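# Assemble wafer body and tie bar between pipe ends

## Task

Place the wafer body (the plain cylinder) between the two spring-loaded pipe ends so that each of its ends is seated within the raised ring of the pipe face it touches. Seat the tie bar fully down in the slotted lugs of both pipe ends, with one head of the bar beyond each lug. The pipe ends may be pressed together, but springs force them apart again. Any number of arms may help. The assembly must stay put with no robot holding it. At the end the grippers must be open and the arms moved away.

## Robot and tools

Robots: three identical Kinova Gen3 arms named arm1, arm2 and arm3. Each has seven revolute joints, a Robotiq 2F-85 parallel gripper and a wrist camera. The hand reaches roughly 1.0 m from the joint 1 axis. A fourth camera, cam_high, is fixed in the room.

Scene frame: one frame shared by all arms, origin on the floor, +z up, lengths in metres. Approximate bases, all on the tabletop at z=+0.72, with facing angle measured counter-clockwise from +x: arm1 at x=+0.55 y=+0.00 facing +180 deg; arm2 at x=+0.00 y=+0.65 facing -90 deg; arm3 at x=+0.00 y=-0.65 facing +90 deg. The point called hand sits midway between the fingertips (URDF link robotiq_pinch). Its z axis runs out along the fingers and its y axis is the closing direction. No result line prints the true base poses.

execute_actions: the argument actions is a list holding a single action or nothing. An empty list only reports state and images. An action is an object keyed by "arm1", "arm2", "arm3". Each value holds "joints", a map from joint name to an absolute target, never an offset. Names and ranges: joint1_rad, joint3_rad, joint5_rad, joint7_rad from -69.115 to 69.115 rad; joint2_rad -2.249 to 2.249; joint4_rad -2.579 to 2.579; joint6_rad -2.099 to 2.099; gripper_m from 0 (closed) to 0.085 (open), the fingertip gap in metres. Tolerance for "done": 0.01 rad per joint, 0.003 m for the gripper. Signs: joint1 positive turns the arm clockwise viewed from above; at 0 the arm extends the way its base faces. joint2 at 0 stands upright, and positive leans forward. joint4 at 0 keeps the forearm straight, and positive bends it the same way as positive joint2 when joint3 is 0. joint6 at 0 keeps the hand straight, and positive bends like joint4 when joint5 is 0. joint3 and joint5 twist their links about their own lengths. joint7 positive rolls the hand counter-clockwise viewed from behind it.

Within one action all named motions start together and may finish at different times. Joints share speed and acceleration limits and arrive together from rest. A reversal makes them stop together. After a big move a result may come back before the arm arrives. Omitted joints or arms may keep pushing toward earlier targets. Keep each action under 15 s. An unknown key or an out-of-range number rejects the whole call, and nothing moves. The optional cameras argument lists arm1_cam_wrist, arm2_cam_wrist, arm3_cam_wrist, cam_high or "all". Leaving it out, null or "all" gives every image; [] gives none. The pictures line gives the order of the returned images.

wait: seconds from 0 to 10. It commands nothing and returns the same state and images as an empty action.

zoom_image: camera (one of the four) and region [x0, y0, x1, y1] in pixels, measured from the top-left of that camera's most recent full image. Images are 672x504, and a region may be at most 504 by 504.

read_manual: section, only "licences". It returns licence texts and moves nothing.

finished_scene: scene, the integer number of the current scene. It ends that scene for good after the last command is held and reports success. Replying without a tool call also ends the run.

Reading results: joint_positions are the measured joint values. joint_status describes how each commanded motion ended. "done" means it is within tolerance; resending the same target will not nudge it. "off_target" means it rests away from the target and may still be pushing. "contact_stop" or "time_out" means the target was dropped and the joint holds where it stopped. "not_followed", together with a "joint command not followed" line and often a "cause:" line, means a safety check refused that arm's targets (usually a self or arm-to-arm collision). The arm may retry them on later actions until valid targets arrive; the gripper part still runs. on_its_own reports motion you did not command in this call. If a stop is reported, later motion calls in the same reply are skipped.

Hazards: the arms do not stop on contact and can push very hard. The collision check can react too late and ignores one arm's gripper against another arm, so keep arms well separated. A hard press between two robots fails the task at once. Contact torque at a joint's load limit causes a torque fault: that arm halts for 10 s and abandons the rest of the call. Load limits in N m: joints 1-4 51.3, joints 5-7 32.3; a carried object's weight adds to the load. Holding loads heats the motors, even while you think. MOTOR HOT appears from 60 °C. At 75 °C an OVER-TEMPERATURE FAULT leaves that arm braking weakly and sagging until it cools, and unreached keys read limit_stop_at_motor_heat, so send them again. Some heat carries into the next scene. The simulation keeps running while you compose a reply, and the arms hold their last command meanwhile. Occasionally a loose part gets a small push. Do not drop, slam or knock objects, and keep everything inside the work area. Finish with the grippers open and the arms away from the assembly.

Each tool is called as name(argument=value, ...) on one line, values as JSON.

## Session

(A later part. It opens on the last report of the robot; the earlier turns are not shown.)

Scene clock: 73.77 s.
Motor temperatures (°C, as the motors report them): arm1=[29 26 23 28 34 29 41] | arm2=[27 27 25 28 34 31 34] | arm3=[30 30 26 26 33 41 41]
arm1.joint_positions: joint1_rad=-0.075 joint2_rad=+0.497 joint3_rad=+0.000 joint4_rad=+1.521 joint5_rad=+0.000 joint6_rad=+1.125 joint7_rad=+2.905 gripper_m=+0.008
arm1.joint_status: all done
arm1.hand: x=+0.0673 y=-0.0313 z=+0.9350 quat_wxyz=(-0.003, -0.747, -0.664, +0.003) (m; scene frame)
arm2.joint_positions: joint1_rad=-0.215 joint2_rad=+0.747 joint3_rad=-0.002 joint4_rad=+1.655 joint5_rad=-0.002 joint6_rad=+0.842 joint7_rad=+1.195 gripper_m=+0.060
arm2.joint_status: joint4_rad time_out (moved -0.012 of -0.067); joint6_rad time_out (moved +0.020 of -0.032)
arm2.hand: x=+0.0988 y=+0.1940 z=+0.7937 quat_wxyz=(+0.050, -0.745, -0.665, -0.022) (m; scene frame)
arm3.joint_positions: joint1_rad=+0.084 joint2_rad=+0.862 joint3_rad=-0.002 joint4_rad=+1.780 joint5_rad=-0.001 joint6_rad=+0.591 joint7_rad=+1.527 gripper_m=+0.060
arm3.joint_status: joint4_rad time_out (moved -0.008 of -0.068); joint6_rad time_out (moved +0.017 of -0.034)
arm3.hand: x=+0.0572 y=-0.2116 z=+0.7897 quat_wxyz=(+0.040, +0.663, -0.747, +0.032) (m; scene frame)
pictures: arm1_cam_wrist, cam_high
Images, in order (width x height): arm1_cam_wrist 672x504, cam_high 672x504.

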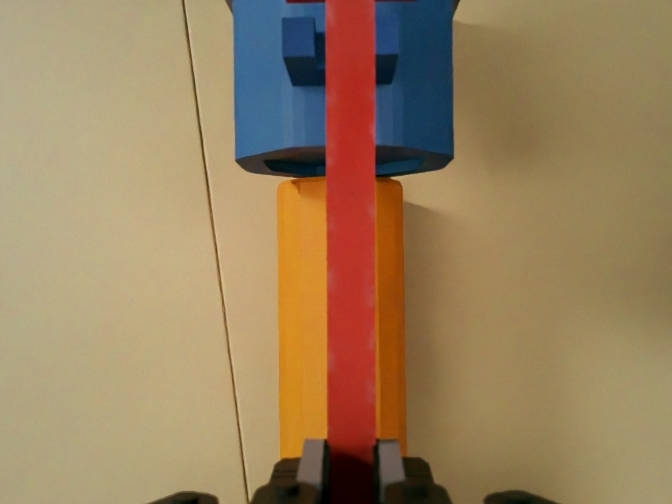

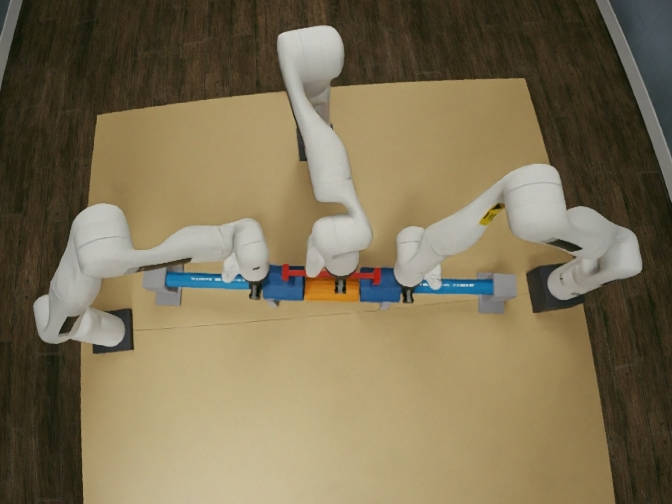

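execute_actions(actions=[{"arm1":{"joints":{"joint2_rad":0.2146,"joint4_rad":1.97,"joint6_rad":0.957}}}], cameras=[])

execute_actions(actions=[{"arm1":{"joints":{"joint2_rad":0.5504,"joint4_rad":2.334,"joint6_rad":0.2572}}}], cameras=[])

execute_actions(actions=[{"arm1":{"joints":{"gripper_m":0.085}}}], cameras=[])

execute_actions(actions=[{"arm1":{"joints":{"joint2_rad":0.2146,"joint4_rad":1.97,"joint6_rad":0.957,"joint1_rad":-0.035,"joint7_rad":2.945}}}], cameras=[])

execute_actions(actions=[{"arm1":{"joints":{"joint2_rad":0.496,"joint4_rad":1.5202,"joint6_rad":1.1254}}}], cameras=[])

execute_actions(actions=[{"arm1":{"joints":{"joint2_rad":0.6742,"joint4_rad":1.686,"joint6_rad":0.7814}}}], cameras=[])

execute_actions(actions=[{"arm1":{"joints":{"gripper_m":0.04}}}], cameras=["arm1_cam_wrist","cam_high"])

Scene clock: 75.80 s.
Motor temperatures (°C, as the motors report them): arm1=[29 26 23 28 34 29 41] | arm2=[27 27 25 28 34 31 34] | arm3=[30 30 26 26 33 41 41]
arm1.joint_positions: joint1_rad=-0.075 joint2_rad=+0.216 joint3_rad=+0.000 joint4_rad=+1.971 joint5_rad=+0.000 joint6_rad=+0.957 joint7_rad=+2.905 gripper_m=+0.008
arm1.joint_status: all done
arm1.hand: x=+0.2037 y=-0.0150 z=+0.9302 quat_wxyz=(-0.003, -0.747, -0.664, +0.003) (m; scene frame)
arm2.joint_positions: joint1_rad=-0.215 joint2_rad=+0.747 joint3_rad=-0.002 joint4_rad=+1.655 joint5_rad=-0.002 joint6_rad=+0.842 joint7_rad=+1.195 gripper_m=+0.060
arm2.joint_status: not commanded
arm2.hand: x=+0.0988 y=+0.1940 z=+0.7937 quat_wxyz=(+0.050, -0.745, -0.665, -0.022) (m; scene frame)
arm3.joint_positions: joint1_rad=+0.084 joint2_rad=+0.862 joint3_rad=-0.002 joint4_rad=+1.780 joint5_rad=-0.001 joint6_rad=+0.591 joint7_rad=+1.527 gripper_m=+0.060
arm3.joint_status: not commanded
arm3.hand: x=+0.0572 y=-0.2116 z=+0.7897 quat_wxyz=(+0.040, +0.663, -0.747, +0.032) (m; scene frame)
pictures: none
No camera images: the call's "cameras" was empty. Leave "cameras" out to get every camera's image.

Scene clock: 77.30 s.
Motor temperatures (°C, as the motors report them): arm1=[29 26 23 28 34 29 41] | arm2=[27 27 25 28 34 31 34] | arm3=[30 30 26 26 33 41 41]
arm1.joint_positions: joint1_rad=-0.075 joint2_rad=+0.551 joint3_rad=+0.000 joint4_rad=+2.334 joint5_rad=+0.000 joint6_rad=+0.257 joint7_rad=+2.905 gripper_m=+0.008
arm1.joint_status: all done
arm1.hand: x=+0.2492 y=-0.0108 z=+0.7550 quat_wxyz=(-0.002, -0.747, -0.664, +0.003) (m; scene frame)
arm2.joint_positions: joint1_rad=-0.215 joint2_rad=+0.747 joint3_rad=-0.002 joint4_rad=+1.655 joint5_rad=-0.002 joint6_rad=+0.842 joint7_rad=+1.195 gripper_m=+0.060
arm2.joint_status: not commanded
arm2.hand: x=+0.0988 y=+0.1940 z=+0.7937 quat_wxyz=(+0.050, -0.745, -0.665, -0.022) (m; scene frame)
arm3.joint_positions: joint1_rad=+0.084 joint2_rad=+0.862 joint3_rad=-0.002 joint4_rad=+1.780 joint5_rad=-0.001 joint6_rad=+0.591 joint7_rad=+1.527 gripper_m=+0.060
arm3.joint_status: not commanded
arm3.hand: x=+0.0572 y=-0.2116 z=+0.7897 quat_wxyz=(+0.040, +0.663, -0.747, +0.032) (m; scene frame)
pictures: none
No camera images: the call's "cameras" was empty. Leave "cameras" out to get every camera's image.

Scene clock: 78.53 s.
Motor temperatures (°C, as the motors report them): arm1=[29 26 23 28 34 29 41] | arm2=[27 27 25 28 34 31 34] | arm3=[30 31 26 26 33 41 41]
arm1.joint_positions: joint1_rad=-0.075 joint2_rad=+0.550 joint3_rad=+0.000 joint4_rad=+2.334 joint5_rad=+0.000 joint6_rad=+0.257 joint7_rad=+2.905 gripper_m=+0.085
arm1.joint_status: all done
arm1.hand: x=+0.2492 y=-0.0108 z=+0.7551 quat_wxyz=(-0.002, -0.747, -0.664, +0.003) (m; scene frame)
arm2.joint_positions: joint1_rad=-0.215 joint2_rad=+0.747 joint3_rad=-0.002 joint4_rad=+1.655 joint5_rad=-0.002 joint6_rad=+0.842 joint7_rad=+1.195 gripper_m=+0.060
arm2.joint_status: not commanded
arm2.hand: x=+0.0988 y=+0.1940 z=+0.7937 quat_wxyz=(+0.050, -0.745, -0.665, -0.022) (m; scene frame)
arm3.joint_positions: joint1_rad=+0.084 joint2_rad=+0.862 joint3_rad=-0.002 joint4_rad=+1.780 joint5_rad=-0.001 joint6_rad=+0.591 joint7_rad=+1.527 gripper_m=+0.060
arm3.joint_status: not commanded
arm3.hand: x=+0.0572 y=-0.2116 z=+0.7897 quat_wxyz=(+0.040, +0.663, -0.747, +0.032) (m; scene frame)
pictures: none
No camera images: the call's "cameras" was empty. Leave "cameras" out to get every camera's image.

Scene clock: 80.03 s.
Motor temperatures (°C, as the motors report them): arm1=[29 26 23 28 34 29 41] | arm2=[27 27 25 28 34 31 34] | arm3=[30 31 26 26 33 41 41]
arm1.joint_positions: joint1_rad=-0.035 joint2_rad=+0.215 joint3_rad=+0.000 joint4_rad=+1.970 joint5_rad=+0.000 joint6_rad=+0.957 joint7_rad=+2.945 gripper_m=+0.085
arm1.joint_status: all done
arm1.hand: x=+0.2030 y=-0.0011 z=+0.9305 quat_wxyz=(-0.002, -0.747, -0.664, +0.003) (m; scene frame)
arm2.joint_positions: joint1_rad=-0.215 joint2_rad=+0.747 joint3_rad=-0.002 joint4_rad=+1.655 joint5_rad=-0.002 joint6_rad=+0.842 joint7_rad=+1.195 gripper_m=+0.060
arm2.joint_status: not commanded
arm2.hand: x=+0.0988 y=+0.1940 z=+0.7937 quat_wxyz=(+0.050, -0.745, -0.665, -0.022) (m; scene frame)
arm3.joint_positions: joint1_rad=+0.084 joint2_rad=+0.862 joint3_rad=-0.002 joint4_rad=+1.780 joint5_rad=-0.001 joint6_rad=+0.591 joint7_rad=+1.527 gripper_m=+0.060
arm3.joint_status: not commanded
arm3.hand: x=+0.0572 y=-0.2116 z=+0.7897 quat_wxyz=(+0.040, +0.663, -0.747, +0.032) (m; scene frame)
pictures: none
No camera images: the call's "cameras" was empty. Leave "cameras" out to get every camera's image.

Scene clock: 81.67 s.
Motor temperatures (°C, as the motors report them): arm1=[29 26 23 28 34 29 41] | arm2=[27 28 25 28 34 31 34] | arm3=[30 31 26 26 33 41 41]
arm1.joint_positions: joint1_rad=-0.035 joint2_rad=+0.496 joint3_rad=+0.000 joint4_rad=+1.520 joint5_rad=+0.000 joint6_rad=+1.125 joint7_rad=+2.945 gripper_m=+0.085
arm1.joint_status: all done
arm1.hand: x=+0.0661 y=-0.0119 z=+0.9356 quat_wxyz=(-0.002, -0.747, -0.664, +0.003) (m; scene frame)
arm2.joint_positions: joint1_rad=-0.215 joint2_rad=+0.747 joint3_rad=-0.002 joint4_rad=+1.655 joint5_rad=-0.002 joint6_rad=+0.842 joint7_rad=+1.195 gripper_m=+0.060
arm2.joint_status: not commanded
arm2.hand: x=+0.0988 y=+0.1940 z=+0.7937 quat_wxyz=(+0.050, -0.745, -0.665, -0.022) (m; scene frame)
arm3.joint_positions: joint1_rad=+0.084 joint2_rad=+0.862 joint3_rad=-0.002 joint4_rad=+1.780 joint5_rad=-0.001 joint6_rad=+0.591 joint7_rad=+1.527 gripper_m=+0.060
arm3.joint_status: not commanded
arm3.hand: x=+0.0572 y=-0.2116 z=+0.7897 quat_wxyz=(+0.040, +0.663, -0.747, +0.032) (m; scene frame)
pictures: none
No camera images: the call's "cameras" was empty. Leave "cameras" out to get every camera's image.

Scene clock: 82.80 s.
Motor temperatures (°C, as the motors report them): arm1=[29 26 23 28 34 29 41] | arm2=[27 28 25 28 34 31 34] | arm3=[30 31 26 26 33 41 41]
arm1.joint_positions: joint1_rad=-0.035 joint2_rad=+0.674 joint3_rad=+0.000 joint4_rad=+1.686 joint5_rad=+0.000 joint6_rad=+0.781 joint7_rad=+2.945 gripper_m=+0.085
arm1.joint_status: all done
arm1.hand: x=+0.0656 y=-0.0129 z=+0.8065 quat_wxyz=(-0.002, -0.747, -0.664, +0.003) (m; scene frame)
arm2.joint_positions: joint1_rad=-0.215 joint2_rad=+0.747 joint3_rad=-0.002 joint4_rad=+1.655 joint5_rad=-0.002 joint6_rad=+0.842 joint7_rad=+1.195 gripper_m=+0.060
arm2.joint_status: not commanded
arm2.hand: x=+0.0988 y=+0.1940 z=+0.7937 quat_wxyz=(+0.050, -0.745, -0.665, -0.022) (m; scene frame)
arm3.joint_positions: joint1_rad=+0.084 joint2_rad=+0.862 joint3_rad=-0.002 joint4_rad=+1.780 joint5_rad=-0.001 joint6_rad=+0.591 joint7_rad=+1.527 gripper_m=+0.060
arm3.joint_status: not commanded
arm3.hand: x=+0.0572 y=-0.2116 z=+0.7897 quat_wxyz=(+0.040, +0.663, -0.747, +0.032) (m; scene frame)
pictures: none
No camera images: the call's "cameras" was empty. Leave "cameras" out to get every camera's image.

Scene clock: 83.73 s.
Motor temperatures (°C, as the motors report them): arm1=[29 26 23 28 34 29 41] | arm2=[27 28 25 28 34 31 34] | arm3=[30 31 26 26 33 41 41]
arm1.joint_positions: joint1_rad=-0.035 joint2_rad=+0.674 joint3_rad=+0.000 joint4_rad=+1.686 joint5_rad=+0.000 joint6_rad=+0.781 joint7_rad=+2.945 gripper_m=+0.040
arm1.joint_status: all done
arm1.hand: x=+0.0657 y=-0.0129 z=+0.8064 quat_wxyz=(-0.002, -0.747, -0.664, +0.003) (m; scene frame)
arm2.joint_positions: joint1_rad=-0.215 joint2_rad=+0.747 joint3_rad=-0.002 joint4_rad=+1.655 joint5_rad=-0.002 joint6_rad=+0.842 joint7_rad=+1.195 gripper_m=+0.060
arm2.joint_status: not commanded
arm2.hand: x=+0.0988 y=+0.1940 z=+0.7937 quat_wxyz=(+0.050, -0.745, -0.665, -0.022) (m; scene frame)
arm3.joint_positions: joint1_rad=+0.084 joint2_rad=+0.862 joint3_rad=-0.002 joint4_rad=+1.780 joint5_rad=-0.001 joint6_rad=+0.591 joint7_rad=+1.527 gripper_m=+0.060
arm3.joint_status: not commanded
arm3.hand: x=+0.0572 y=-0.2116 z=+0.7897 quat_wxyz=(+0.040, +0.663, -0.747, +0.032) (m; scene frame)
pictures: arm1_cam_wrist, cam_high
Images, in order (width x height): arm1_cam_wrist 672x504, cam_high 672x504.

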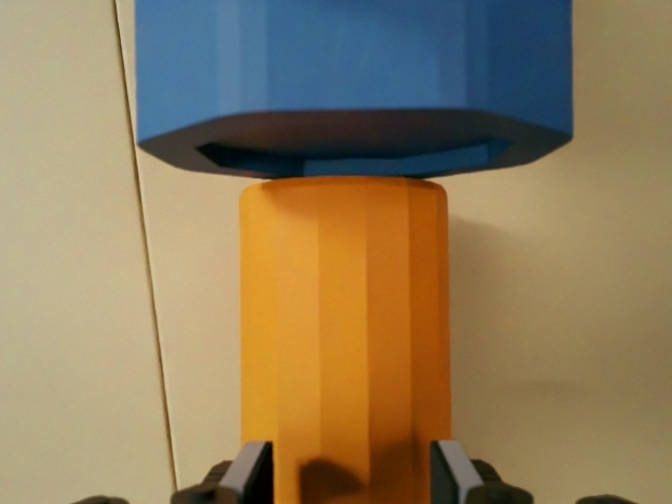

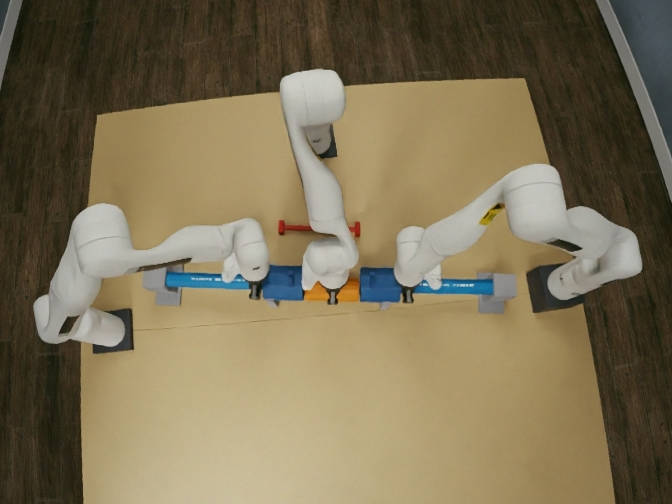

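execute_actions(actions=[{"arm1":{"joints":{"gripper_m":0.085}},"arm2":{"joints":{"joint1_rad":-0.28,"joint2_rad":0.6123,"joint3_rad":0,"joint4_rad":1.942,"joint5_rad":0,"joint6_rad":0.5873,"joint7_rad":1.13}},"arm3":{"joints":{"joint1_rad":0.0865,"joint2_rad":0.7639,"joint3_rad":0,"joint4_rad":2.0462,"joint5_rad":0,"joint6_rad":0.3315}}}], cameras=[])

execute_actions(actions=[{"arm1":{"joints":{"joint2_rad":0.76,"joint4_rad":1.716,"joint6_rad":0.6656}}}], cameras=[])

execute_actions(actions=[{"arm1":{"joints":{"gripper_m":0.04}}}], cameras=[])

execute_actions(actions=[{"arm1":{"joints":{"joint2_rad":0.6507,"joint4_rad":1.6742,"joint6_rad":0.8167}}}], cameras=["arm1_cam_wrist","cam_high"])

zoom_image(camera="cam_high", region=[200, 200, 460, 330])

Scene clock: 85.40 s.
Motor temperatures (°C, as the motors report them): arm1=[29 26 23 28 34 29 41] | arm2=[27 28 25 28 34 31 34] | arm3=[30 31 26 26 33 41 41]
arm1.joint_positions: joint1_rad=-0.035 joint2_rad=+0.674 joint3_rad=+0.000 joint4_rad=+1.686 joint5_rad=+0.000 joint6_rad=+0.781 joint7_rad=+2.945 gripper_m=+0.085
arm1.joint_status: all done
arm1.hand: x=+0.0657 y=-0.0129 z=+0.8064 quat_wxyz=(-0.002, -0.747, -0.664, +0.003) (m; scene frame)
arm2.joint_positions: joint1_rad=-0.278 joint2_rad=+0.613 joint3_rad=+0.002 joint4_rad=+1.942 joint5_rad=+0.001 joint6_rad=+0.587 joint7_rad=+1.130 gripper_m=+0.060
arm2.joint_status: all done
arm2.hand: x=+0.1087 y=+0.2472 z=+0.7984 quat_wxyz=(+0.005, -0.747, -0.665, +0.003) (m; scene frame)
arm3.joint_positions: joint1_rad=+0.082 joint2_rad=+0.763 joint3_rad=-0.005 joint4_rad=+2.042 joint5_rad=-0.002 joint6_rad=+0.327 joint7_rad=+1.526 gripper_m=+0.060
arm3.joint_status: all done
arm3.hand: x=+0.0520 y=-0.2552 z=+0.7987 quat_wxyz=(+0.004, +0.664, -0.748, -0.003) (m; scene frame)
pictures: none
No camera images: the call's "cameras" was empty. Leave "cameras" out to get every camera's image.

Scene clock: 86.27 s.
Motor temperatures (°C, as the motors report them): arm1=[29 26 23 28 34 29 41] | arm2=[27 28 25 28 34 31 34] | arm3=[30 31 26 26 33 41 41]
arm1.joint_positions: joint1_rad=-0.035 joint2_rad=+0.760 joint3_rad=+0.000 joint4_rad=+1.716 joint5_rad=+0.000 joint6_rad=+0.666 joint7_rad=+2.945 gripper_m=+0.085
arm1.joint_status: all done
arm1.hand: x=+0.0656 y=-0.0133 z=+0.7587 quat_wxyz=(-0.002, -0.747, -0.664, +0.003) (m; scene frame)
arm2.joint_positions: joint1_rad=-0.278 joint2_rad=+0.613 joint3_rad=+0.002 joint4_rad=+1.942 joint5_rad=+0.001 joint6_rad=+0.587 joint7_rad=+1.130 gripper_m=+0.060
arm2.joint_status: not commanded
arm2.hand: x=+0.1087 y=+0.2472 z=+0.7984 quat_wxyz=(+0.005, -0.747, -0.665, +0.003) (m; scene frame)
arm3.joint_positions: joint1_rad=+0.082 joint2_rad=+0.763 joint3_rad=-0.005 joint4_rad=+2.042 joint5_rad=-0.002 joint6_rad=+0.327 joint7_rad=+1.526 gripper_m=+0.060
arm3.joint_status: not commanded
arm3.hand: x=+0.0520 y=-0.2552 z=+0.7987 quat_wxyz=(+0.004, +0.664, -0.748, -0.003) (m; scene frame)
pictures: none
No camera images: the call's "cameras" was empty. Leave "cameras" out to get every camera's image.

Scene clock: 87.10 s.
Motor temperatures (°C, as the motors report them): arm1=[29 26 23 28 34 29 41] | arm2=[27 28 25 28 34 31 34] | arm3=[30 31 26 26 33 41 41]
arm1.joint_positions: joint1_rad=-0.035 joint2_rad=+0.758 joint3_rad=+0.000 joint4_rad=+1.715 joint5_rad=+0.000 joint6_rad=+0.666 joint7_rad=+2.945 gripper_m=+0.061
arm1.joint_status: gripper_m off_target (ended at +0.061, target +0.040)
arm1.hand: x=+0.0649 y=-0.0133 z=+0.7597 quat_wxyz=(-0.001, -0.747, -0.664, +0.004) (m; scene frame)
arm2.joint_positions: joint1_rad=-0.278 joint2_rad=+0.613 joint3_rad=+0.002 joint4_rad=+1.942 joint5_rad=+0.001 joint6_rad=+0.587 joint7_rad=+1.130 gripper_m=+0.060
arm2.joint_status: not commanded
arm2.hand: x=+0.1087 y=+0.2472 z=+0.7984 quat_wxyz=(+0.005, -0.747, -0.665, +0.003) (m; scene frame)
arm3.joint_positions: joint1_rad=+0.082 joint2_rad=+0.763 joint3_rad=-0.005 joint4_rad=+2.042 joint5_rad=-0.002 joint6_rad=+0.327 joint7_rad=+1.526 gripper_m=+0.060
arm3.joint_status: not commanded
arm3.hand: x=+0.0520 y=-0.2552 z=+0.7987 quat_wxyz=(+0.004, +0.664, -0.748, -0.003) (m; scene frame)
pictures: none
No camera images: the call's "cameras" was empty. Leave "cameras" out to get every camera's image.

Scene clock: 88.07 s.
Motor temperatures (°C, as the motors report them): arm1=[29 26 23 28 34 29 41] | arm2=[27 28 25 28 34 31 34] | arm3=[30 31 26 26 33 41 41]
arm1.joint_positions: joint1_rad=-0.035 joint2_rad=+0.652 joint3_rad=+0.000 joint4_rad=+1.675 joint5_rad=+0.000 joint6_rad=+0.817 joint7_rad=+2.945 gripper_m=+0.061
arm1.joint_status: all done
arm1.hand: x=+0.0665 y=-0.0128 z=+0.8195 quat_wxyz=(-0.003, -0.747, -0.664, +0.002) (m; scene frame)
arm2.joint_positions: joint1_rad=-0.278 joint2_rad=+0.613 joint3_rad=+0.002 joint4_rad=+1.942 joint5_rad=+0.001 joint6_rad=+0.587 joint7_rad=+1.130 gripper_m=+0.060
arm2.joint_status: not commanded
arm2.hand: x=+0.1087 y=+0.2472 z=+0.7984 quat_wxyz=(+0.005, -0.747, -0.665, +0.003) (m; scene frame)
arm3.joint_positions: joint1_rad=+0.082 joint2_rad=+0.763 joint3_rad=-0.005 joint4_rad=+2.042 joint5_rad=-0.002 joint6_rad=+0.327 joint7_rad=+1.526 gripper_m=+0.060
arm3.joint_status: not commanded
arm3.hand: x=+0.0520 y=-0.2552 z=+0.7987 quat_wxyz=(+0.004, +0.664, -0.748, -0.003) (m; scene frame)
pictures: arm1_cam_wrist, cam_high
Images, in order (width x height): arm1_cam_wrist 672x504, cam_high 672x504.

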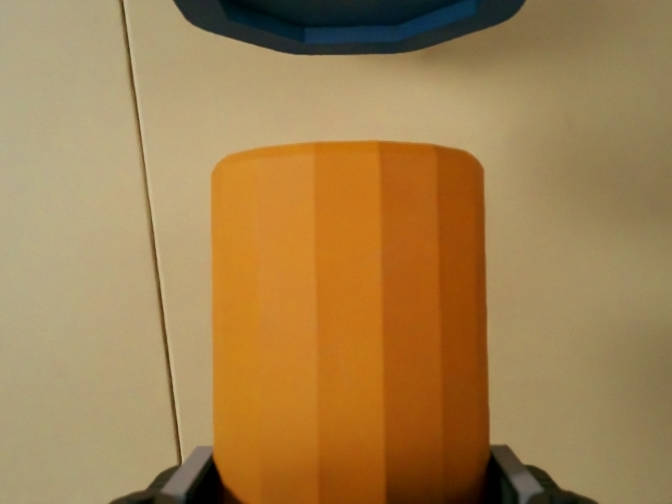

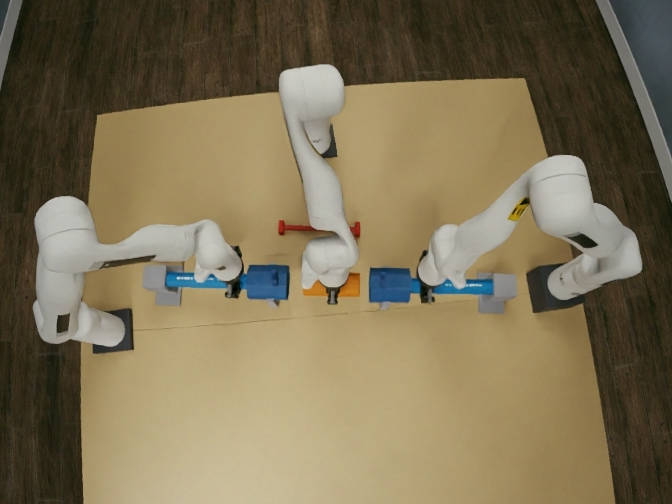

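Region (200, 200, 460, 330) of cam_high's 672x504 image, scaled by 1.938, with more detail than that image has.

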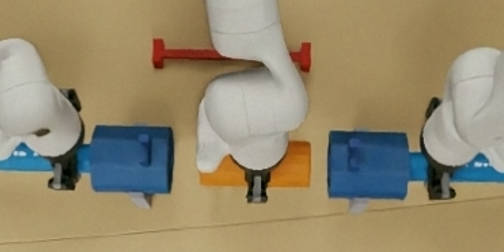

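Better centred vertically. Shift +y slightly and push.

execute_actions(actions=[{"arm1":{"joints":{"joint1_rad":-0.02,"joint7_rad":2.96}},"arm2":{"joints":{"joint1_rad":-0.208,"joint2_rad":0.7495,"joint4_rad":1.6207,"joint6_rad":0.7714,"joint7_rad":1.2}},"arm3":{"joints":{"joint1_rad":0.09,"joint2_rad":0.8545,"joint4_rad":1.7474,"joint6_rad":0.5397}}}], cameras=["arm1_cam_wrist","cam_high"])

zoom_image(camera="cam_high", region=[200, 200, 460, 330])

Scene clock: 91.40 s.
Motor temperatures (°C, as the motors report them): arm1=[29 27 23 28 34 29 41] | arm2=[27 28 25 29 34 31 34] | arm3=[30 31 26 26 33 41 41]
arm1.joint_positions: joint1_rad=-0.023 joint2_rad=+0.653 joint3_rad=-0.004 joint4_rad=+1.674 joint5_rad=-0.002 joint6_rad=+0.815 joint7_rad=+2.960 gripper_m=+0.061
arm1.joint_status: all done
arm1.hand: x=+0.0658 y=-0.0096 z=+0.8192 quat_wxyz=(-0.004, -0.746, -0.666, +0.004) (m; scene frame)
arm2.joint_positions: joint1_rad=-0.218 joint2_rad=+0.739 joint3_rad=-0.004 joint4_rad=+1.671 joint5_rad=-0.003 joint6_rad=+0.824 joint7_rad=+1.195 gripper_m=+0.060
arm2.joint_status: joint2_rad time_out (moved +0.127 of +0.137); joint4_rad time_out (moved -0.271 of -0.321); joint6_rad time_out (moved +0.237 of +0.184); the others done
arm2.hand: x=+0.1005 y=+0.1957 z=+0.7940 quat_wxyz=(+0.045, -0.744, -0.666, -0.021) (m; scene frame)
arm3.joint_positions: joint1_rad=+0.084 joint2_rad=+0.859 joint3_rad=-0.003 joint4_rad=+1.789 joint5_rad=-0.001 joint6_rad=+0.576 joint7_rad=+1.527 gripper_m=+0.060
arm3.joint_status: joint4_rad time_out (moved -0.253 of -0.294); joint6_rad time_out (moved +0.248 of +0.212); the others done
arm3.hand: x=+0.0572 y=-0.2111 z=+0.7899 quat_wxyz=(+0.037, +0.663, -0.747, +0.029) (m; scene frame)
pictures: arm1_cam_wrist, cam_high
Images, in order (width x height): arm1_cam_wrist 672x504, cam_high 672x504.

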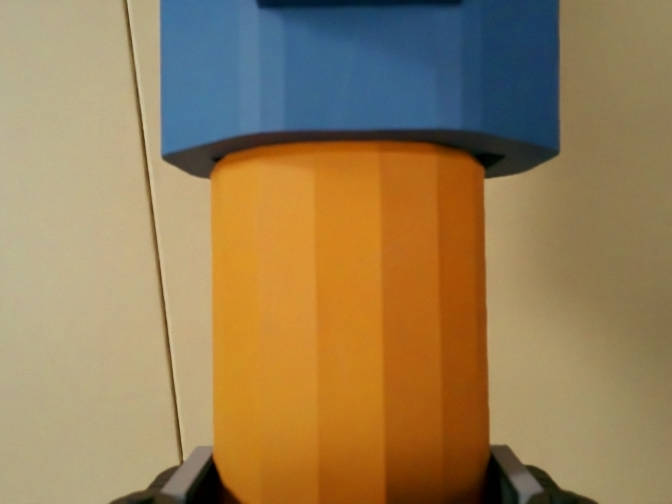

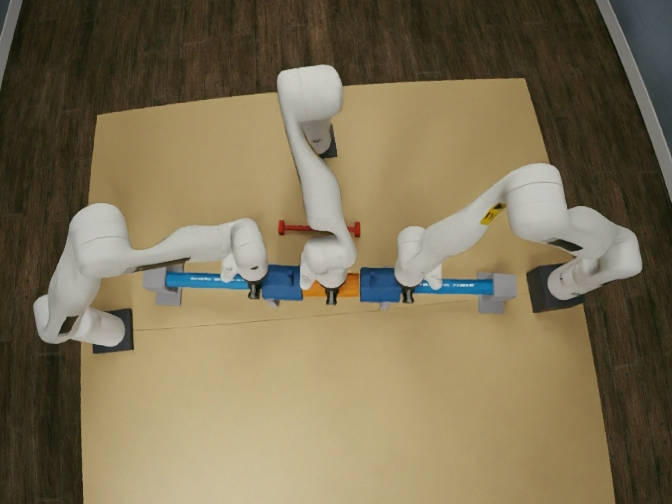

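Region (200, 200, 460, 330) of cam_high's 672x504 image, scaled by 1.938, with more detail than that image has.

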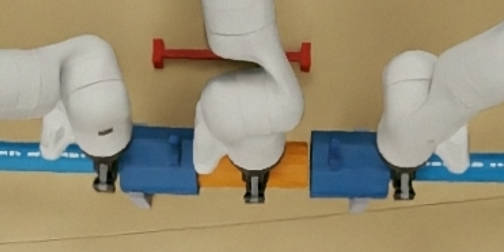

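execute_actions(actions=[{"arm1":{"joints":{"joint2_rad":0.6572,"joint4_rad":1.6913,"joint6_rad":0.7931}},"arm2":{"joints":{"joint1_rad":-0.208,"joint2_rad":0.7495,"joint4_rad":1.6207,"joint6_rad":0.7714,"joint7_rad":1.2}},"arm3":{"joints":{"joint1_rad":0.09,"joint2_rad":0.8545,"joint4_rad":1.7474,"joint6_rad":0.5397}}}], cameras=["arm1_cam_wrist","cam_high"])

zoom_image(camera="cam_high", region=[200, 200, 460, 330])

Scene clock: 93.67 s.
Motor temperatures (°C, as the motors report them): arm1=[29 27 23 28 34 29 41] | arm2=[27 28 25 29 34 31 34] | arm3=[30 31 26 26 33 41 41]
arm1.joint_positions: joint1_rad=-0.022 joint2_rad=+0.656 joint3_rad=-0.002 joint4_rad=+1.690 joint5_rad=-0.001 joint6_rad=+0.793 joint7_rad=+2.960 gripper_m=+0.061
arm1.joint_status: all done
arm1.hand: x=+0.0678 y=-0.0071 z=+0.8141 quat_wxyz=(-0.002, -0.747, -0.665, +0.005) (m; scene frame)
arm2.joint_positions: joint1_rad=-0.216 joint2_rad=+0.743 joint3_rad=-0.003 joint4_rad=+1.668 joint5_rad=-0.003 joint6_rad=+0.823 joint7_rad=+1.195 gripper_m=+0.060
arm2.joint_status: joint4_rad time_out (moved -0.003 of -0.050); joint6_rad time_out (moved -0.001 of -0.053); the others done
arm2.hand: x=+0.0997 y=+0.1940 z=+0.7929 quat_wxyz=(+0.045, -0.745, -0.665, -0.020) (m; scene frame)
arm3.joint_positions: joint1_rad=+0.084 joint2_rad=+0.863 joint3_rad=-0.002 joint4_rad=+1.779 joint5_rad=-0.001 joint6_rad=+0.565 joint7_rad=+1.527 gripper_m=+0.060
arm3.joint_status: joint4_rad time_out (moved -0.010 of -0.041); joint6_rad time_out (moved -0.010 of -0.036); the others done
arm3.hand: x=+0.0581 y=-0.2036 z=+0.7888 quat_wxyz=(+0.031, +0.663, -0.748, +0.024) (m; scene frame)
pictures: arm1_cam_wrist, cam_high
Images, in order (width x height): arm1_cam_wrist 672x504, cam_high 672x504.

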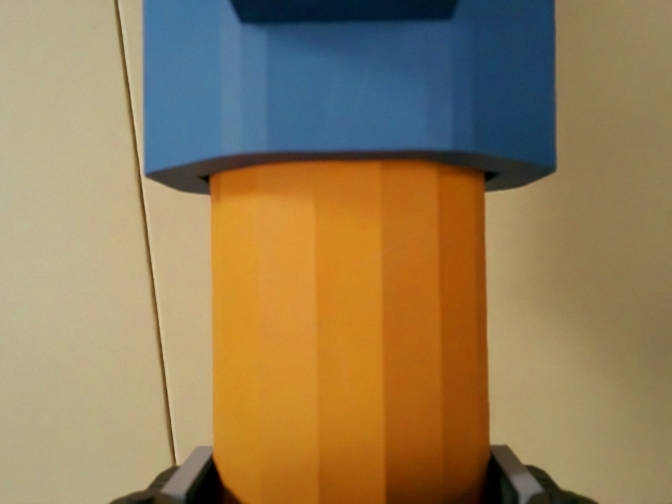

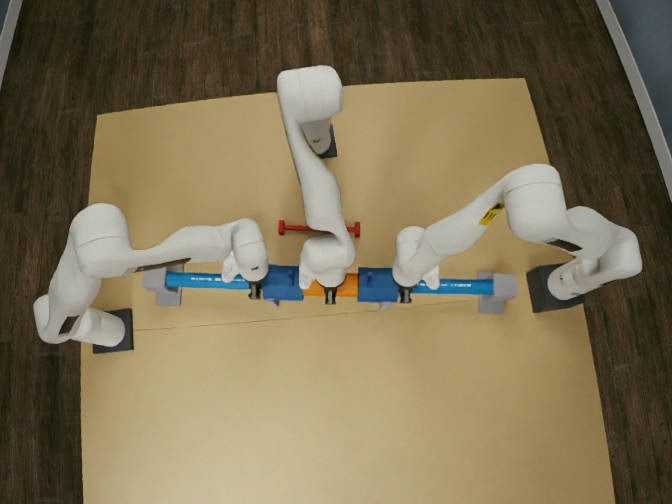

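Region (200, 200, 460, 330) of cam_high's 672x504 image, scaled by 1.938, with more detail than that image has.

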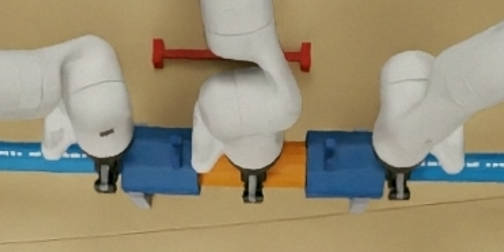

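execute_actions(actions=[{"arm2":{"joints":{"joint4_rad":1.6207,"joint6_rad":0.7714}},"arm3":{"joints":{"joint2_rad":0.8801,"joint4_rad":1.6727,"joint6_rad":0.5888}}}], cameras=["cam_high"])

zoom_image(camera="cam_high", region=[300, 250, 400, 320])

Scene clock: 96.23 s.
Motor temperatures (°C, as the motors report them): arm1=[29 27 23 28 34 29 41] | arm2=[27 28 25 29 34 31 34] | arm3=[30 31 26 26 33 41 41]
arm1.joint_positions: joint1_rad=-0.020 joint2_rad=+0.656 joint3_rad=+0.000 joint4_rad=+1.691 joint5_rad=+0.000 joint6_rad=+0.794 joint7_rad=+2.960 gripper_m=+0.061
arm1.joint_status: not commanded
arm1.hand: x=+0.0683 y=-0.0053 z=+0.8142 quat_wxyz=(-0.002, -0.748, -0.664, +0.004) (m; scene frame)
arm2.joint_positions: joint1_rad=-0.217 joint2_rad=+0.745 joint3_rad=-0.004 joint4_rad=+1.671 joint5_rad=-0.003 joint6_rad=+0.822 joint7_rad=+1.195 gripper_m=+0.060
arm2.joint_status: joint4_rad time_out (moved +0.003 of -0.047); joint6_rad time_out (moved -0.001 of -0.052)
arm2.hand: x=+0.1001 y=+0.1961 z=+0.7916 quat_wxyz=(+0.047, -0.745, -0.666, -0.021) (m; scene frame)
arm3.joint_positions: joint1_rad=+0.084 joint2_rad=+0.884 joint3_rad=-0.002 joint4_rad=+1.722 joint5_rad=-0.001 joint6_rad=+0.633 joint7_rad=+1.527 gripper_m=+0.060
arm3.joint_status: joint4_rad time_out (moved -0.057 of -0.106); joint6_rad time_out (moved +0.067 of +0.023); the others done
arm3.hand: x=+0.0585 y=-0.1978 z=+0.7884 quat_wxyz=(+0.042, +0.662, -0.747, +0.034) (m; scene frame)
pictures: cam_high
Images, in order (width x height): cam_high 672x504.

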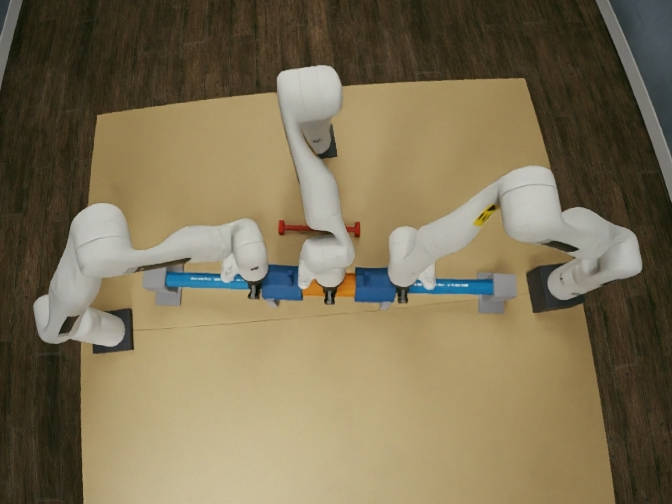

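Region (300, 250, 400, 320) of cam_high's 672x504 image, scaled by 5.040, with more detail than that image has; it fills the top 353 rows of this view, and the rest is white.

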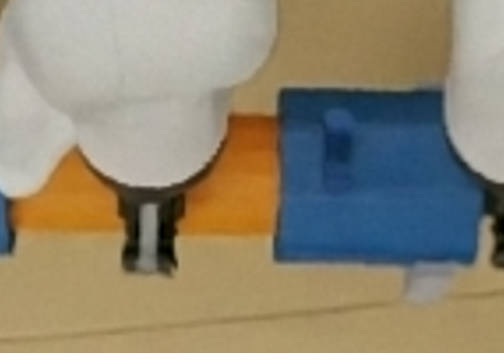

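execute_actions(actions=[{"arm1":{"joints":{"gripper_m":0.085}}}], cameras=[])

execute_actions(actions=[{"arm1":{"joints":{"joint2_rad":0.496,"joint4_rad":1.5202,"joint6_rad":1.1254}}}], cameras=[])

execute_actions(actions=[{"arm1":{"joints":{"joint2_rad":0.2146,"joint4_rad":1.97,"joint6_rad":0.957,"joint1_rad":-0.075,"joint7_rad":2.905,"gripper_m":0.05}}}], cameras=[])

execute_actions(actions=[{"arm1":{"joints":{"joint2_rad":0.5504,"joint4_rad":2.334,"joint6_rad":0.2572}}}], cameras=[])

execute_actions(actions=[{"arm1":{"joints":{"gripper_m":0.0}}}], cameras=[])

execute_actions(actions=[{"arm1":{"joints":{"joint2_rad":0.2146,"joint4_rad":1.97,"joint6_rad":0.957,"joint1_rad":-0.06,"joint7_rad":2.92}}}], cameras=[])

execute_actions(actions=[{"arm1":{"joints":{"joint2_rad":0.4882,"joint4_rad":1.4815,"joint6_rad":1.1719}}}], cameras=[])

execute_actions(actions=[{"arm1":{"joints":{"joint2_rad":0.5605,"joint4_rad":1.5882,"joint6_rad":0.9929}}}], cameras=["arm1_cam_wrist","cam_high"])

zoom_image(camera="cam_high", region=[200, 200, 460, 330])

Scene clock: 97.53 s.
Motor temperatures (°C, as the motors report them): arm1=[29 27 23 28 34 29 41] | arm2=[27 28 25 29 34 31 34] | arm3=[30 31 26 26 33 41 41]
arm1.joint_positions: joint1_rad=-0.020 joint2_rad=+0.657 joint3_rad=+0.000 joint4_rad=+1.691 joint5_rad=+0.000 joint6_rad=+0.793 joint7_rad=+2.960 gripper_m=+0.085
arm1.joint_status: all done
arm1.hand: x=+0.0686 y=-0.0054 z=+0.8134 quat_wxyz=(-0.002, -0.747, -0.664, +0.003) (m; scene frame)
arm2.joint_positions: joint1_rad=-0.217 joint2_rad=+0.745 joint3_rad=-0.004 joint4_rad=+1.671 joint5_rad=-0.003 joint6_rad=+0.822 joint7_rad=+1.195 gripper_m=+0.060
arm2.joint_status: not commanded
arm2.hand: x=+0.1002 y=+0.1961 z=+0.7916 quat_wxyz=(+0.047, -0.745, -0.666, -0.021) (m; scene frame)
arm3.joint_positions: joint1_rad=+0.084 joint2_rad=+0.884 joint3_rad=-0.002 joint4_rad=+1.722 joint5_rad=-0.001 joint6_rad=+0.633 joint7_rad=+1.527 gripper_m=+0.060
arm3.joint_status: not commanded
arm3.hand: x=+0.0585 y=-0.1978 z=+0.7884 quat_wxyz=(+0.042, +0.662, -0.747, +0.034) (m; scene frame)
pictures: none
No camera images: the call's "cameras" was empty. Leave "cameras" out to get every camera's image.

Scene clock: 98.67 s.
Motor temperatures (°C, as the motors report them): arm1=[29 27 23 28 34 29 41] | arm2=[27 28 25 29 34 31 34] | arm3=[30 31 26 26 33 41 41]
arm1.joint_positions: joint1_rad=-0.020 joint2_rad=+0.496 joint3_rad=+0.000 joint4_rad=+1.520 joint5_rad=+0.000 joint6_rad=+1.125 joint7_rad=+2.960 gripper_m=+0.085
arm1.joint_status: all done
arm1.hand: x=+0.0659 y=-0.0046 z=+0.9354 quat_wxyz=(-0.002, -0.747, -0.664, +0.003) (m; scene frame)
arm2.joint_positions: joint1_rad=-0.217 joint2_rad=+0.745 joint3_rad=-0.004 joint4_rad=+1.671 joint5_rad=-0.003 joint6_rad=+0.822 joint7_rad=+1.195 gripper_m=+0.060
arm2.joint_status: not commanded
arm2.hand: x=+0.1002 y=+0.1961 z=+0.7916 quat_wxyz=(+0.047, -0.745, -0.666, -0.021) (m; scene frame)
arm3.joint_positions: joint1_rad=+0.084 joint2_rad=+0.884 joint3_rad=-0.002 joint4_rad=+1.722 joint5_rad=-0.001 joint6_rad=+0.633 joint7_rad=+1.527 gripper_m=+0.060
arm3.joint_status: not commanded
arm3.hand: x=+0.0585 y=-0.1978 z=+0.7884 quat_wxyz=(+0.042, +0.662, -0.747, +0.034) (m; scene frame)
pictures: none
No camera images: the call's "cameras" was empty. Leave "cameras" out to get every camera's image.

Scene clock: 100.30 s.
Motor temperatures (°C, as the motors report them): arm1=[29 27 23 28 34 29 41] | arm2=[27 28 25 29 34 31 34] | arm3=[30 31 26 26 33 41 41]
arm1.joint_positions: joint1_rad=-0.075 joint2_rad=+0.215 joint3_rad=+0.000 joint4_rad=+1.970 joint5_rad=+0.000 joint6_rad=+0.957 joint7_rad=+2.905 gripper_m=+0.050
arm1.joint_status: all done
arm1.hand: x=+0.2034 y=-0.0150 z=+0.9306 quat_wxyz=(-0.002, -0.747, -0.664, +0.003) (m; scene frame)
arm2.joint_positions: joint1_rad=-0.217 joint2_rad=+0.745 joint3_rad=-0.004 joint4_rad=+1.671 joint5_rad=-0.003 joint6_rad=+0.822 joint7_rad=+1.195 gripper_m=+0.060
arm2.joint_status: not commanded
arm2.hand: x=+0.1002 y=+0.1961 z=+0.7916 quat_wxyz=(+0.047, -0.745, -0.666, -0.021) (m; scene frame)
arm3.joint_positions: joint1_rad=+0.084 joint2_rad=+0.884 joint3_rad=-0.002 joint4_rad=+1.722 joint5_rad=-0.001 joint6_rad=+0.633 joint7_rad=+1.527 gripper_m=+0.060
arm3.joint_status: not commanded
arm3.hand: x=+0.0585 y=-0.1978 z=+0.7884 quat_wxyz=(+0.042, +0.662, -0.747, +0.034) (m; scene frame)
pictures: none
No camera images: the call's "cameras" was empty. Leave "cameras" out to get every camera's image.

Scene clock: 101.80 s.
Motor temperatures (°C, as the motors report them): arm1=[29 27 23 28 34 29 41] | arm2=[27 28 25 29 34 31 34] | arm3=[30 31 26 26 33 41 41]
arm1.joint_positions: joint1_rad=-0.075 joint2_rad=+0.550 joint3_rad=+0.000 joint4_rad=+2.334 joint5_rad=+0.000 joint6_rad=+0.257 joint7_rad=+2.905 gripper_m=+0.050
arm1.joint_status: all done
arm1.hand: x=+0.2492 y=-0.0108 z=+0.7552 quat_wxyz=(-0.002, -0.747, -0.664, +0.003) (m; scene frame)
arm2.joint_positions: joint1_rad=-0.217 joint2_rad=+0.745 joint3_rad=-0.004 joint4_rad=+1.671 joint5_rad=-0.003 joint6_rad=+0.822 joint7_rad=+1.195 gripper_m=+0.060
arm2.joint_status: not commanded
arm2.hand: x=+0.1002 y=+0.1961 z=+0.7916 quat_wxyz=(+0.047, -0.745, -0.666, -0.021) (m; scene frame)
arm3.joint_positions: joint1_rad=+0.084 joint2_rad=+0.884 joint3_rad=-0.002 joint4_rad=+1.722 joint5_rad=-0.001 joint6_rad=+0.633 joint7_rad=+1.527 gripper_m=+0.060
arm3.joint_status: not commanded
arm3.hand: x=+0.0585 y=-0.1978 z=+0.7884 quat_wxyz=(+0.042, +0.662, -0.747, +0.034) (m; scene frame)
pictures: none
No camera images: the call's "cameras" was empty. Leave "cameras" out to get every camera's image.

Scene clock: 102.67 s.
Motor temperatures (°C, as the motors report them): arm1=[29 27 23 28 34 29 41] | arm2=[27 28 25 29 34 31 34] | arm3=[30 31 26 26 33 41 41]
arm1.joint_positions: joint1_rad=-0.075 joint2_rad=+0.549 joint3_rad=+0.000 joint4_rad=+2.334 joint5_rad=+0.000 joint6_rad=+0.258 joint7_rad=+2.905 gripper_m=+0.008
arm1.joint_status: gripper_m off_target (ended at +0.008, target +0.000)
arm1.hand: x=+0.2492 y=-0.0108 z=+0.7554 quat_wxyz=(-0.002, -0.747, -0.664, +0.004) (m; scene frame)
arm2.joint_positions: joint1_rad=-0.217 joint2_rad=+0.745 joint3_rad=-0.004 joint4_rad=+1.671 joint5_rad=-0.003 joint6_rad=+0.822 joint7_rad=+1.195 gripper_m=+0.060
arm2.joint_status: not commanded
arm2.hand: x=+0.1002 y=+0.1961 z=+0.7916 quat_wxyz=(+0.047, -0.745, -0.666, -0.021) (m; scene frame)
arm3.joint_positions: joint1_rad=+0.084 joint2_rad=+0.884 joint3_rad=-0.002 joint4_rad=+1.722 joint5_rad=-0.001 joint6_rad=+0.633 joint7_rad=+1.527 gripper_m=+0.060
arm3.joint_status: not commanded
arm3.hand: x=+0.0585 y=-0.1978 z=+0.7884 quat_wxyz=(+0.042, +0.662, -0.747, +0.034) (m; scene frame)
pictures: none
No camera images: the call's "cameras" was empty. Leave "cameras" out to get every camera's image.

Scene clock: 104.17 s.
Motor temperatures (°C, as the motors report them): arm1=[29 27 23 28 34 29 41] | arm2=[27 28 25 29 34 31 34] | arm3=[30 31 26 26 33 41 41]
arm1.joint_positions: joint1_rad=-0.060 joint2_rad=+0.216 joint3_rad=+0.000 joint4_rad=+1.971 joint5_rad=+0.000 joint6_rad=+0.957 joint7_rad=+2.920 gripper_m=+0.008
arm1.joint_status: all done
arm1.hand: x=+0.2035 y=-0.0098 z=+0.9302 quat_wxyz=(-0.003, -0.747, -0.664, +0.003) (m; scene frame)
arm2.joint_positions: joint1_rad=-0.217 joint2_rad=+0.745 joint3_rad=-0.004 joint4_rad=+1.671 joint5_rad=-0.003 joint6_rad=+0.822 joint7_rad=+1.195 gripper_m=+0.060
arm2.joint_status: not commanded
arm2.hand: x=+0.1002 y=+0.1961 z=+0.7916 quat_wxyz=(+0.047, -0.745, -0.666, -0.021) (m; scene frame)
arm3.joint_positions: joint1_rad=+0.084 joint2_rad=+0.884 joint3_rad=-0.002 joint4_rad=+1.722 joint5_rad=-0.001 joint6_rad=+0.633 joint7_rad=+1.527 gripper_m=+0.060
arm3.joint_status: not commanded
arm3.hand: x=+0.0585 y=-0.1978 z=+0.7884 quat_wxyz=(+0.042, +0.662, -0.747, +0.034) (m; scene frame)
pictures: none
No camera images: the call's "cameras" was empty. Leave "cameras" out to get every camera's image.

Scene clock: 105.83 s.
Motor temperatures (°C, as the motors report them): arm1=[29 27 23 28 34 29 41] | arm2=[27 28 25 29 34 31 34] | arm3=[30 31 26 26 33 41 41]
arm1.joint_positions: joint1_rad=-0.060 joint2_rad=+0.489 joint3_rad=+0.000 joint4_rad=+1.482 joint5_rad=+0.000 joint6_rad=+1.172 joint7_rad=+2.920 gripper_m=+0.008
arm1.joint_status: all done
arm1.hand: x=+0.0638 y=-0.0242 z=+0.9499 quat_wxyz=(-0.003, -0.747, -0.664, +0.003) (m; scene frame)
arm2.joint_positions: joint1_rad=-0.217 joint2_rad=+0.745 joint3_rad=-0.004 joint4_rad=+1.671 joint5_rad=-0.003 joint6_rad=+0.822 joint7_rad=+1.195 gripper_m=+0.060
arm2.joint_status: not commanded
arm2.hand: x=+0.1002 y=+0.1961 z=+0.7916 quat_wxyz=(+0.047, -0.745, -0.666, -0.021) (m; scene frame)
arm3.joint_positions: joint1_rad=+0.084 joint2_rad=+0.884 joint3_rad=-0.002 joint4_rad=+1.722 joint5_rad=-0.001 joint6_rad=+0.633 joint7_rad=+1.527 gripper_m=+0.060
arm3.joint_status: not commanded
arm3.hand: x=+0.0585 y=-0.1978 z=+0.7884 quat_wxyz=(+0.042, +0.662, -0.747, +0.034) (m; scene frame)
pictures: none
No camera images: the call's "cameras" was empty. Leave "cameras" out to get every camera's image.

Scene clock: 108.40 s.
Motor temperatures (°C, as the motors report them): arm1=[29 27 23 28 34 29 41] | arm2=[27 28 25 29 34 31 34] | arm3=[30 31 26 26 33 41 41]
arm1.joint_positions: joint1_rad=-0.059 joint2_rad=+0.509 joint3_rad=+0.001 joint4_rad=+1.581 joint5_rad=+0.001 joint6_rad=+1.016 joint7_rad=+2.920 gripper_m=+0.008
arm1.joint_status: joint2_rad time_out (moved +0.020 of +0.071); joint6_rad time_out (moved -0.156 of -0.179); the others done
arm1.hand: x=+0.0612 y=-0.0239 z=+0.9125 quat_wxyz=(+0.009, -0.748, -0.664, +0.018) (m; scene frame)
arm2.joint_positions: joint1_rad=-0.217 joint2_rad=+0.745 joint3_rad=-0.004 joint4_rad=+1.671 joint5_rad=-0.003 joint6_rad=+0.822 joint7_rad=+1.195 gripper_m=+0.060
arm2.joint_status: not commanded
arm2.hand: x=+0.1000 y=+0.1959 z=+0.7915 quat_wxyz=(+0.046, -0.745, -0.666, -0.021) (m; scene frame)
arm3.joint_positions: joint1_rad=+0.084 joint2_rad=+0.884 joint3_rad=-0.002 joint4_rad=+1.722 joint5_rad=-0.001 joint6_rad=+0.633 joint7_rad=+1.527 gripper_m=+0.060
arm3.joint_status: not commanded
arm3.hand: x=+0.0584 y=-0.1981 z=+0.7883 quat_wxyz=(+0.043, +0.662, -0.747, +0.035) (m; scene frame)
pictures: arm1_cam_wrist, cam_high
Images, in order (width x height): arm1_cam_wrist 672x504, cam_high 672x504.

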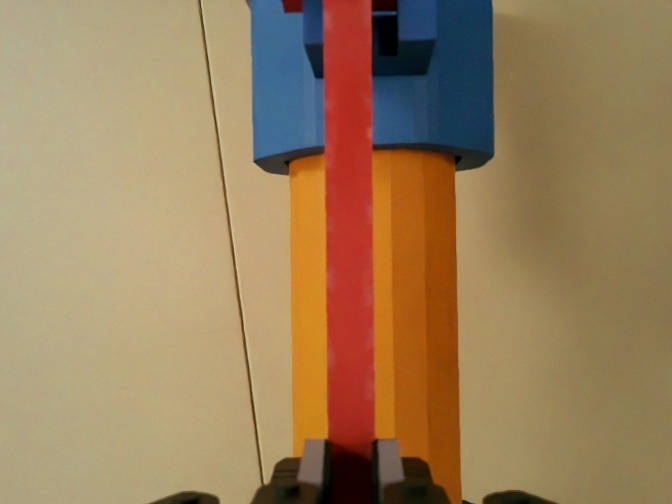

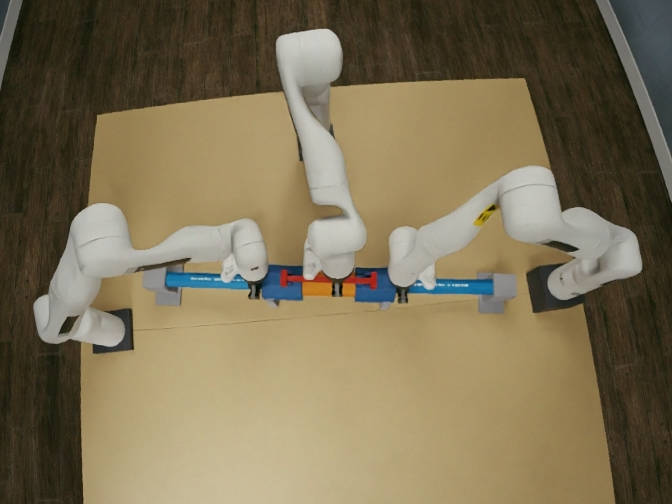

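Region (200, 200, 460, 330) of cam_high's 672x504 image, scaled by 1.938, with more detail than that image has.

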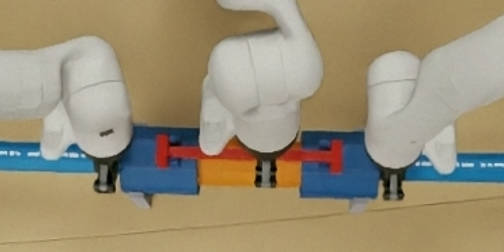

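execute_actions(actions=[{"arm1":{"joints":{"joint2_rad":0.5037,"joint4_rad":1.5606,"joint6_rad":1.0773}}}], cameras=[])

execute_actions(actions=[{"arm1":{"joints":{"joint2_rad":0.5467,"joint4_rad":1.6139,"joint6_rad":0.981}}}], cameras=["arm1_cam_wrist","cam_high"])

zoom_image(camera="cam_high", region=[200, 200, 460, 330])

Scene clock: 109.13 s.
Motor temperatures (°C, as the motors report them): arm1=[29 27 23 28 34 29 41] | arm2=[27 28 25 29 34 31 34] | arm3=[30 31 26 26 33 41 41]
arm1.joint_positions: joint1_rad=-0.060 joint2_rad=+0.505 joint3_rad=+0.000 joint4_rad=+1.561 joint5_rad=+0.000 joint6_rad=+1.077 joint7_rad=+2.920 gripper_m=+0.008
arm1.joint_status: all done
arm1.hand: x=+0.0709 y=-0.0237 z=+0.9199 quat_wxyz=(-0.003, -0.747, -0.664, +0.003) (m; scene frame)
arm2.joint_positions: joint1_rad=-0.217 joint2_rad=+0.745 joint3_rad=-0.004 joint4_rad=+1.671 joint5_rad=-0.003 joint6_rad=+0.822 joint7_rad=+1.195 gripper_m=+0.060
arm2.joint_status: not commanded
arm2.hand: x=+0.1001 y=+0.1958 z=+0.7915 quat_wxyz=(+0.046, -0.745, -0.666, -0.021) (m; scene frame)
arm3.joint_positions: joint1_rad=+0.085 joint2_rad=+0.884 joint3_rad=-0.002 joint4_rad=+1.722 joint5_rad=-0.001 joint6_rad=+0.633 joint7_rad=+1.527 gripper_m=+0.060
arm3.joint_status: not commanded
arm3.hand: x=+0.0585 y=-0.1982 z=+0.7882 quat_wxyz=(+0.043, +0.662, -0.747, +0.035) (m; scene frame)
pictures: none
No camera images: the call's "cameras" was empty. Leave "cameras" out to get every camera's image.

Scene clock: 111.43 s.
Motor temperatures (°C, as the motors report them): arm1=[29 27 23 28 34 30 41] | arm2=[27 28 25 29 34 31 34] | arm3=[30 31 26 26 33 41 41]
arm1.joint_positions: joint1_rad=-0.060 joint2_rad=+0.497 joint3_rad=+0.000 joint4_rad=+1.607 joint5_rad=+0.000 joint6_rad=+1.005 joint7_rad=+2.920 gripper_m=+0.008
arm1.joint_status: joint2_rad time_out (moved -0.007 of +0.042); joint6_rad time_out (moved -0.072 of -0.096); the others done
arm1.hand: x=+0.0693 y=-0.0239 z=+0.9110 quat_wxyz=(+0.007, -0.747, -0.664, +0.016) (m; scene frame)
arm2.joint_positions: joint1_rad=-0.217 joint2_rad=+0.745 joint3_rad=-0.004 joint4_rad=+1.671 joint5_rad=-0.003 joint6_rad=+0.822 joint7_rad=+1.195 gripper_m=+0.060
arm2.joint_status: not commanded
arm2.hand: x=+0.1000 y=+0.1958 z=+0.7915 quat_wxyz=(+0.046, -0.745, -0.666, -0.021) (m; scene frame)
arm3.joint_positions: joint1_rad=+0.084 joint2_rad=+0.885 joint3_rad=-0.002 joint4_rad=+1.722 joint5_rad=-0.001 joint6_rad=+0.633 joint7_rad=+1.527 gripper_m=+0.060
arm3.joint_status: not commanded
arm3.hand: x=+0.0585 y=-0.1982 z=+0.7881 quat_wxyz=(+0.043, +0.662, -0.747, +0.035) (m; scene frame)
pictures: arm1_cam_wrist, cam_high
Images, in order (width x height): arm1_cam_wrist 672x504, cam_high 672x504.

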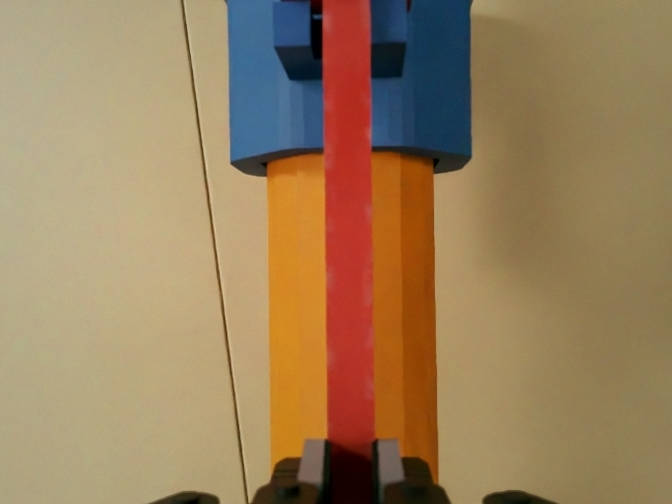

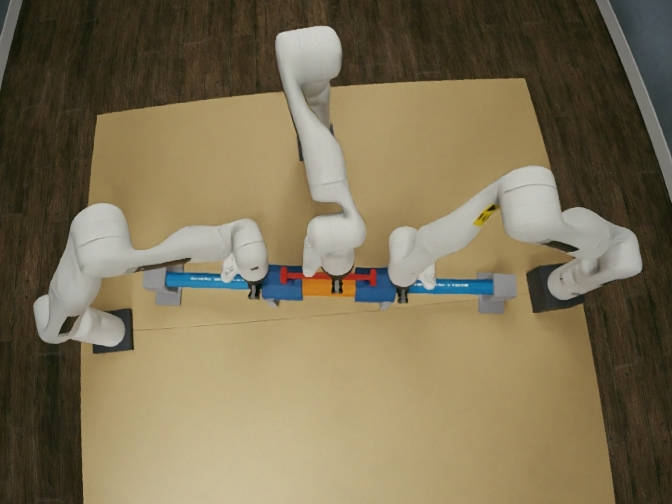

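Region (200, 200, 460, 330) of cam_high's 672x504 image, scaled by 1.938, with more detail than that image has.

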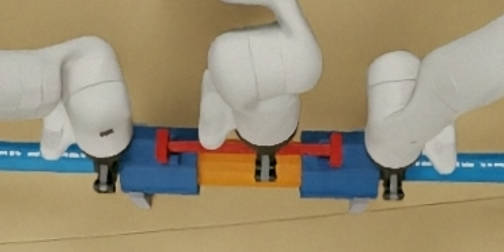

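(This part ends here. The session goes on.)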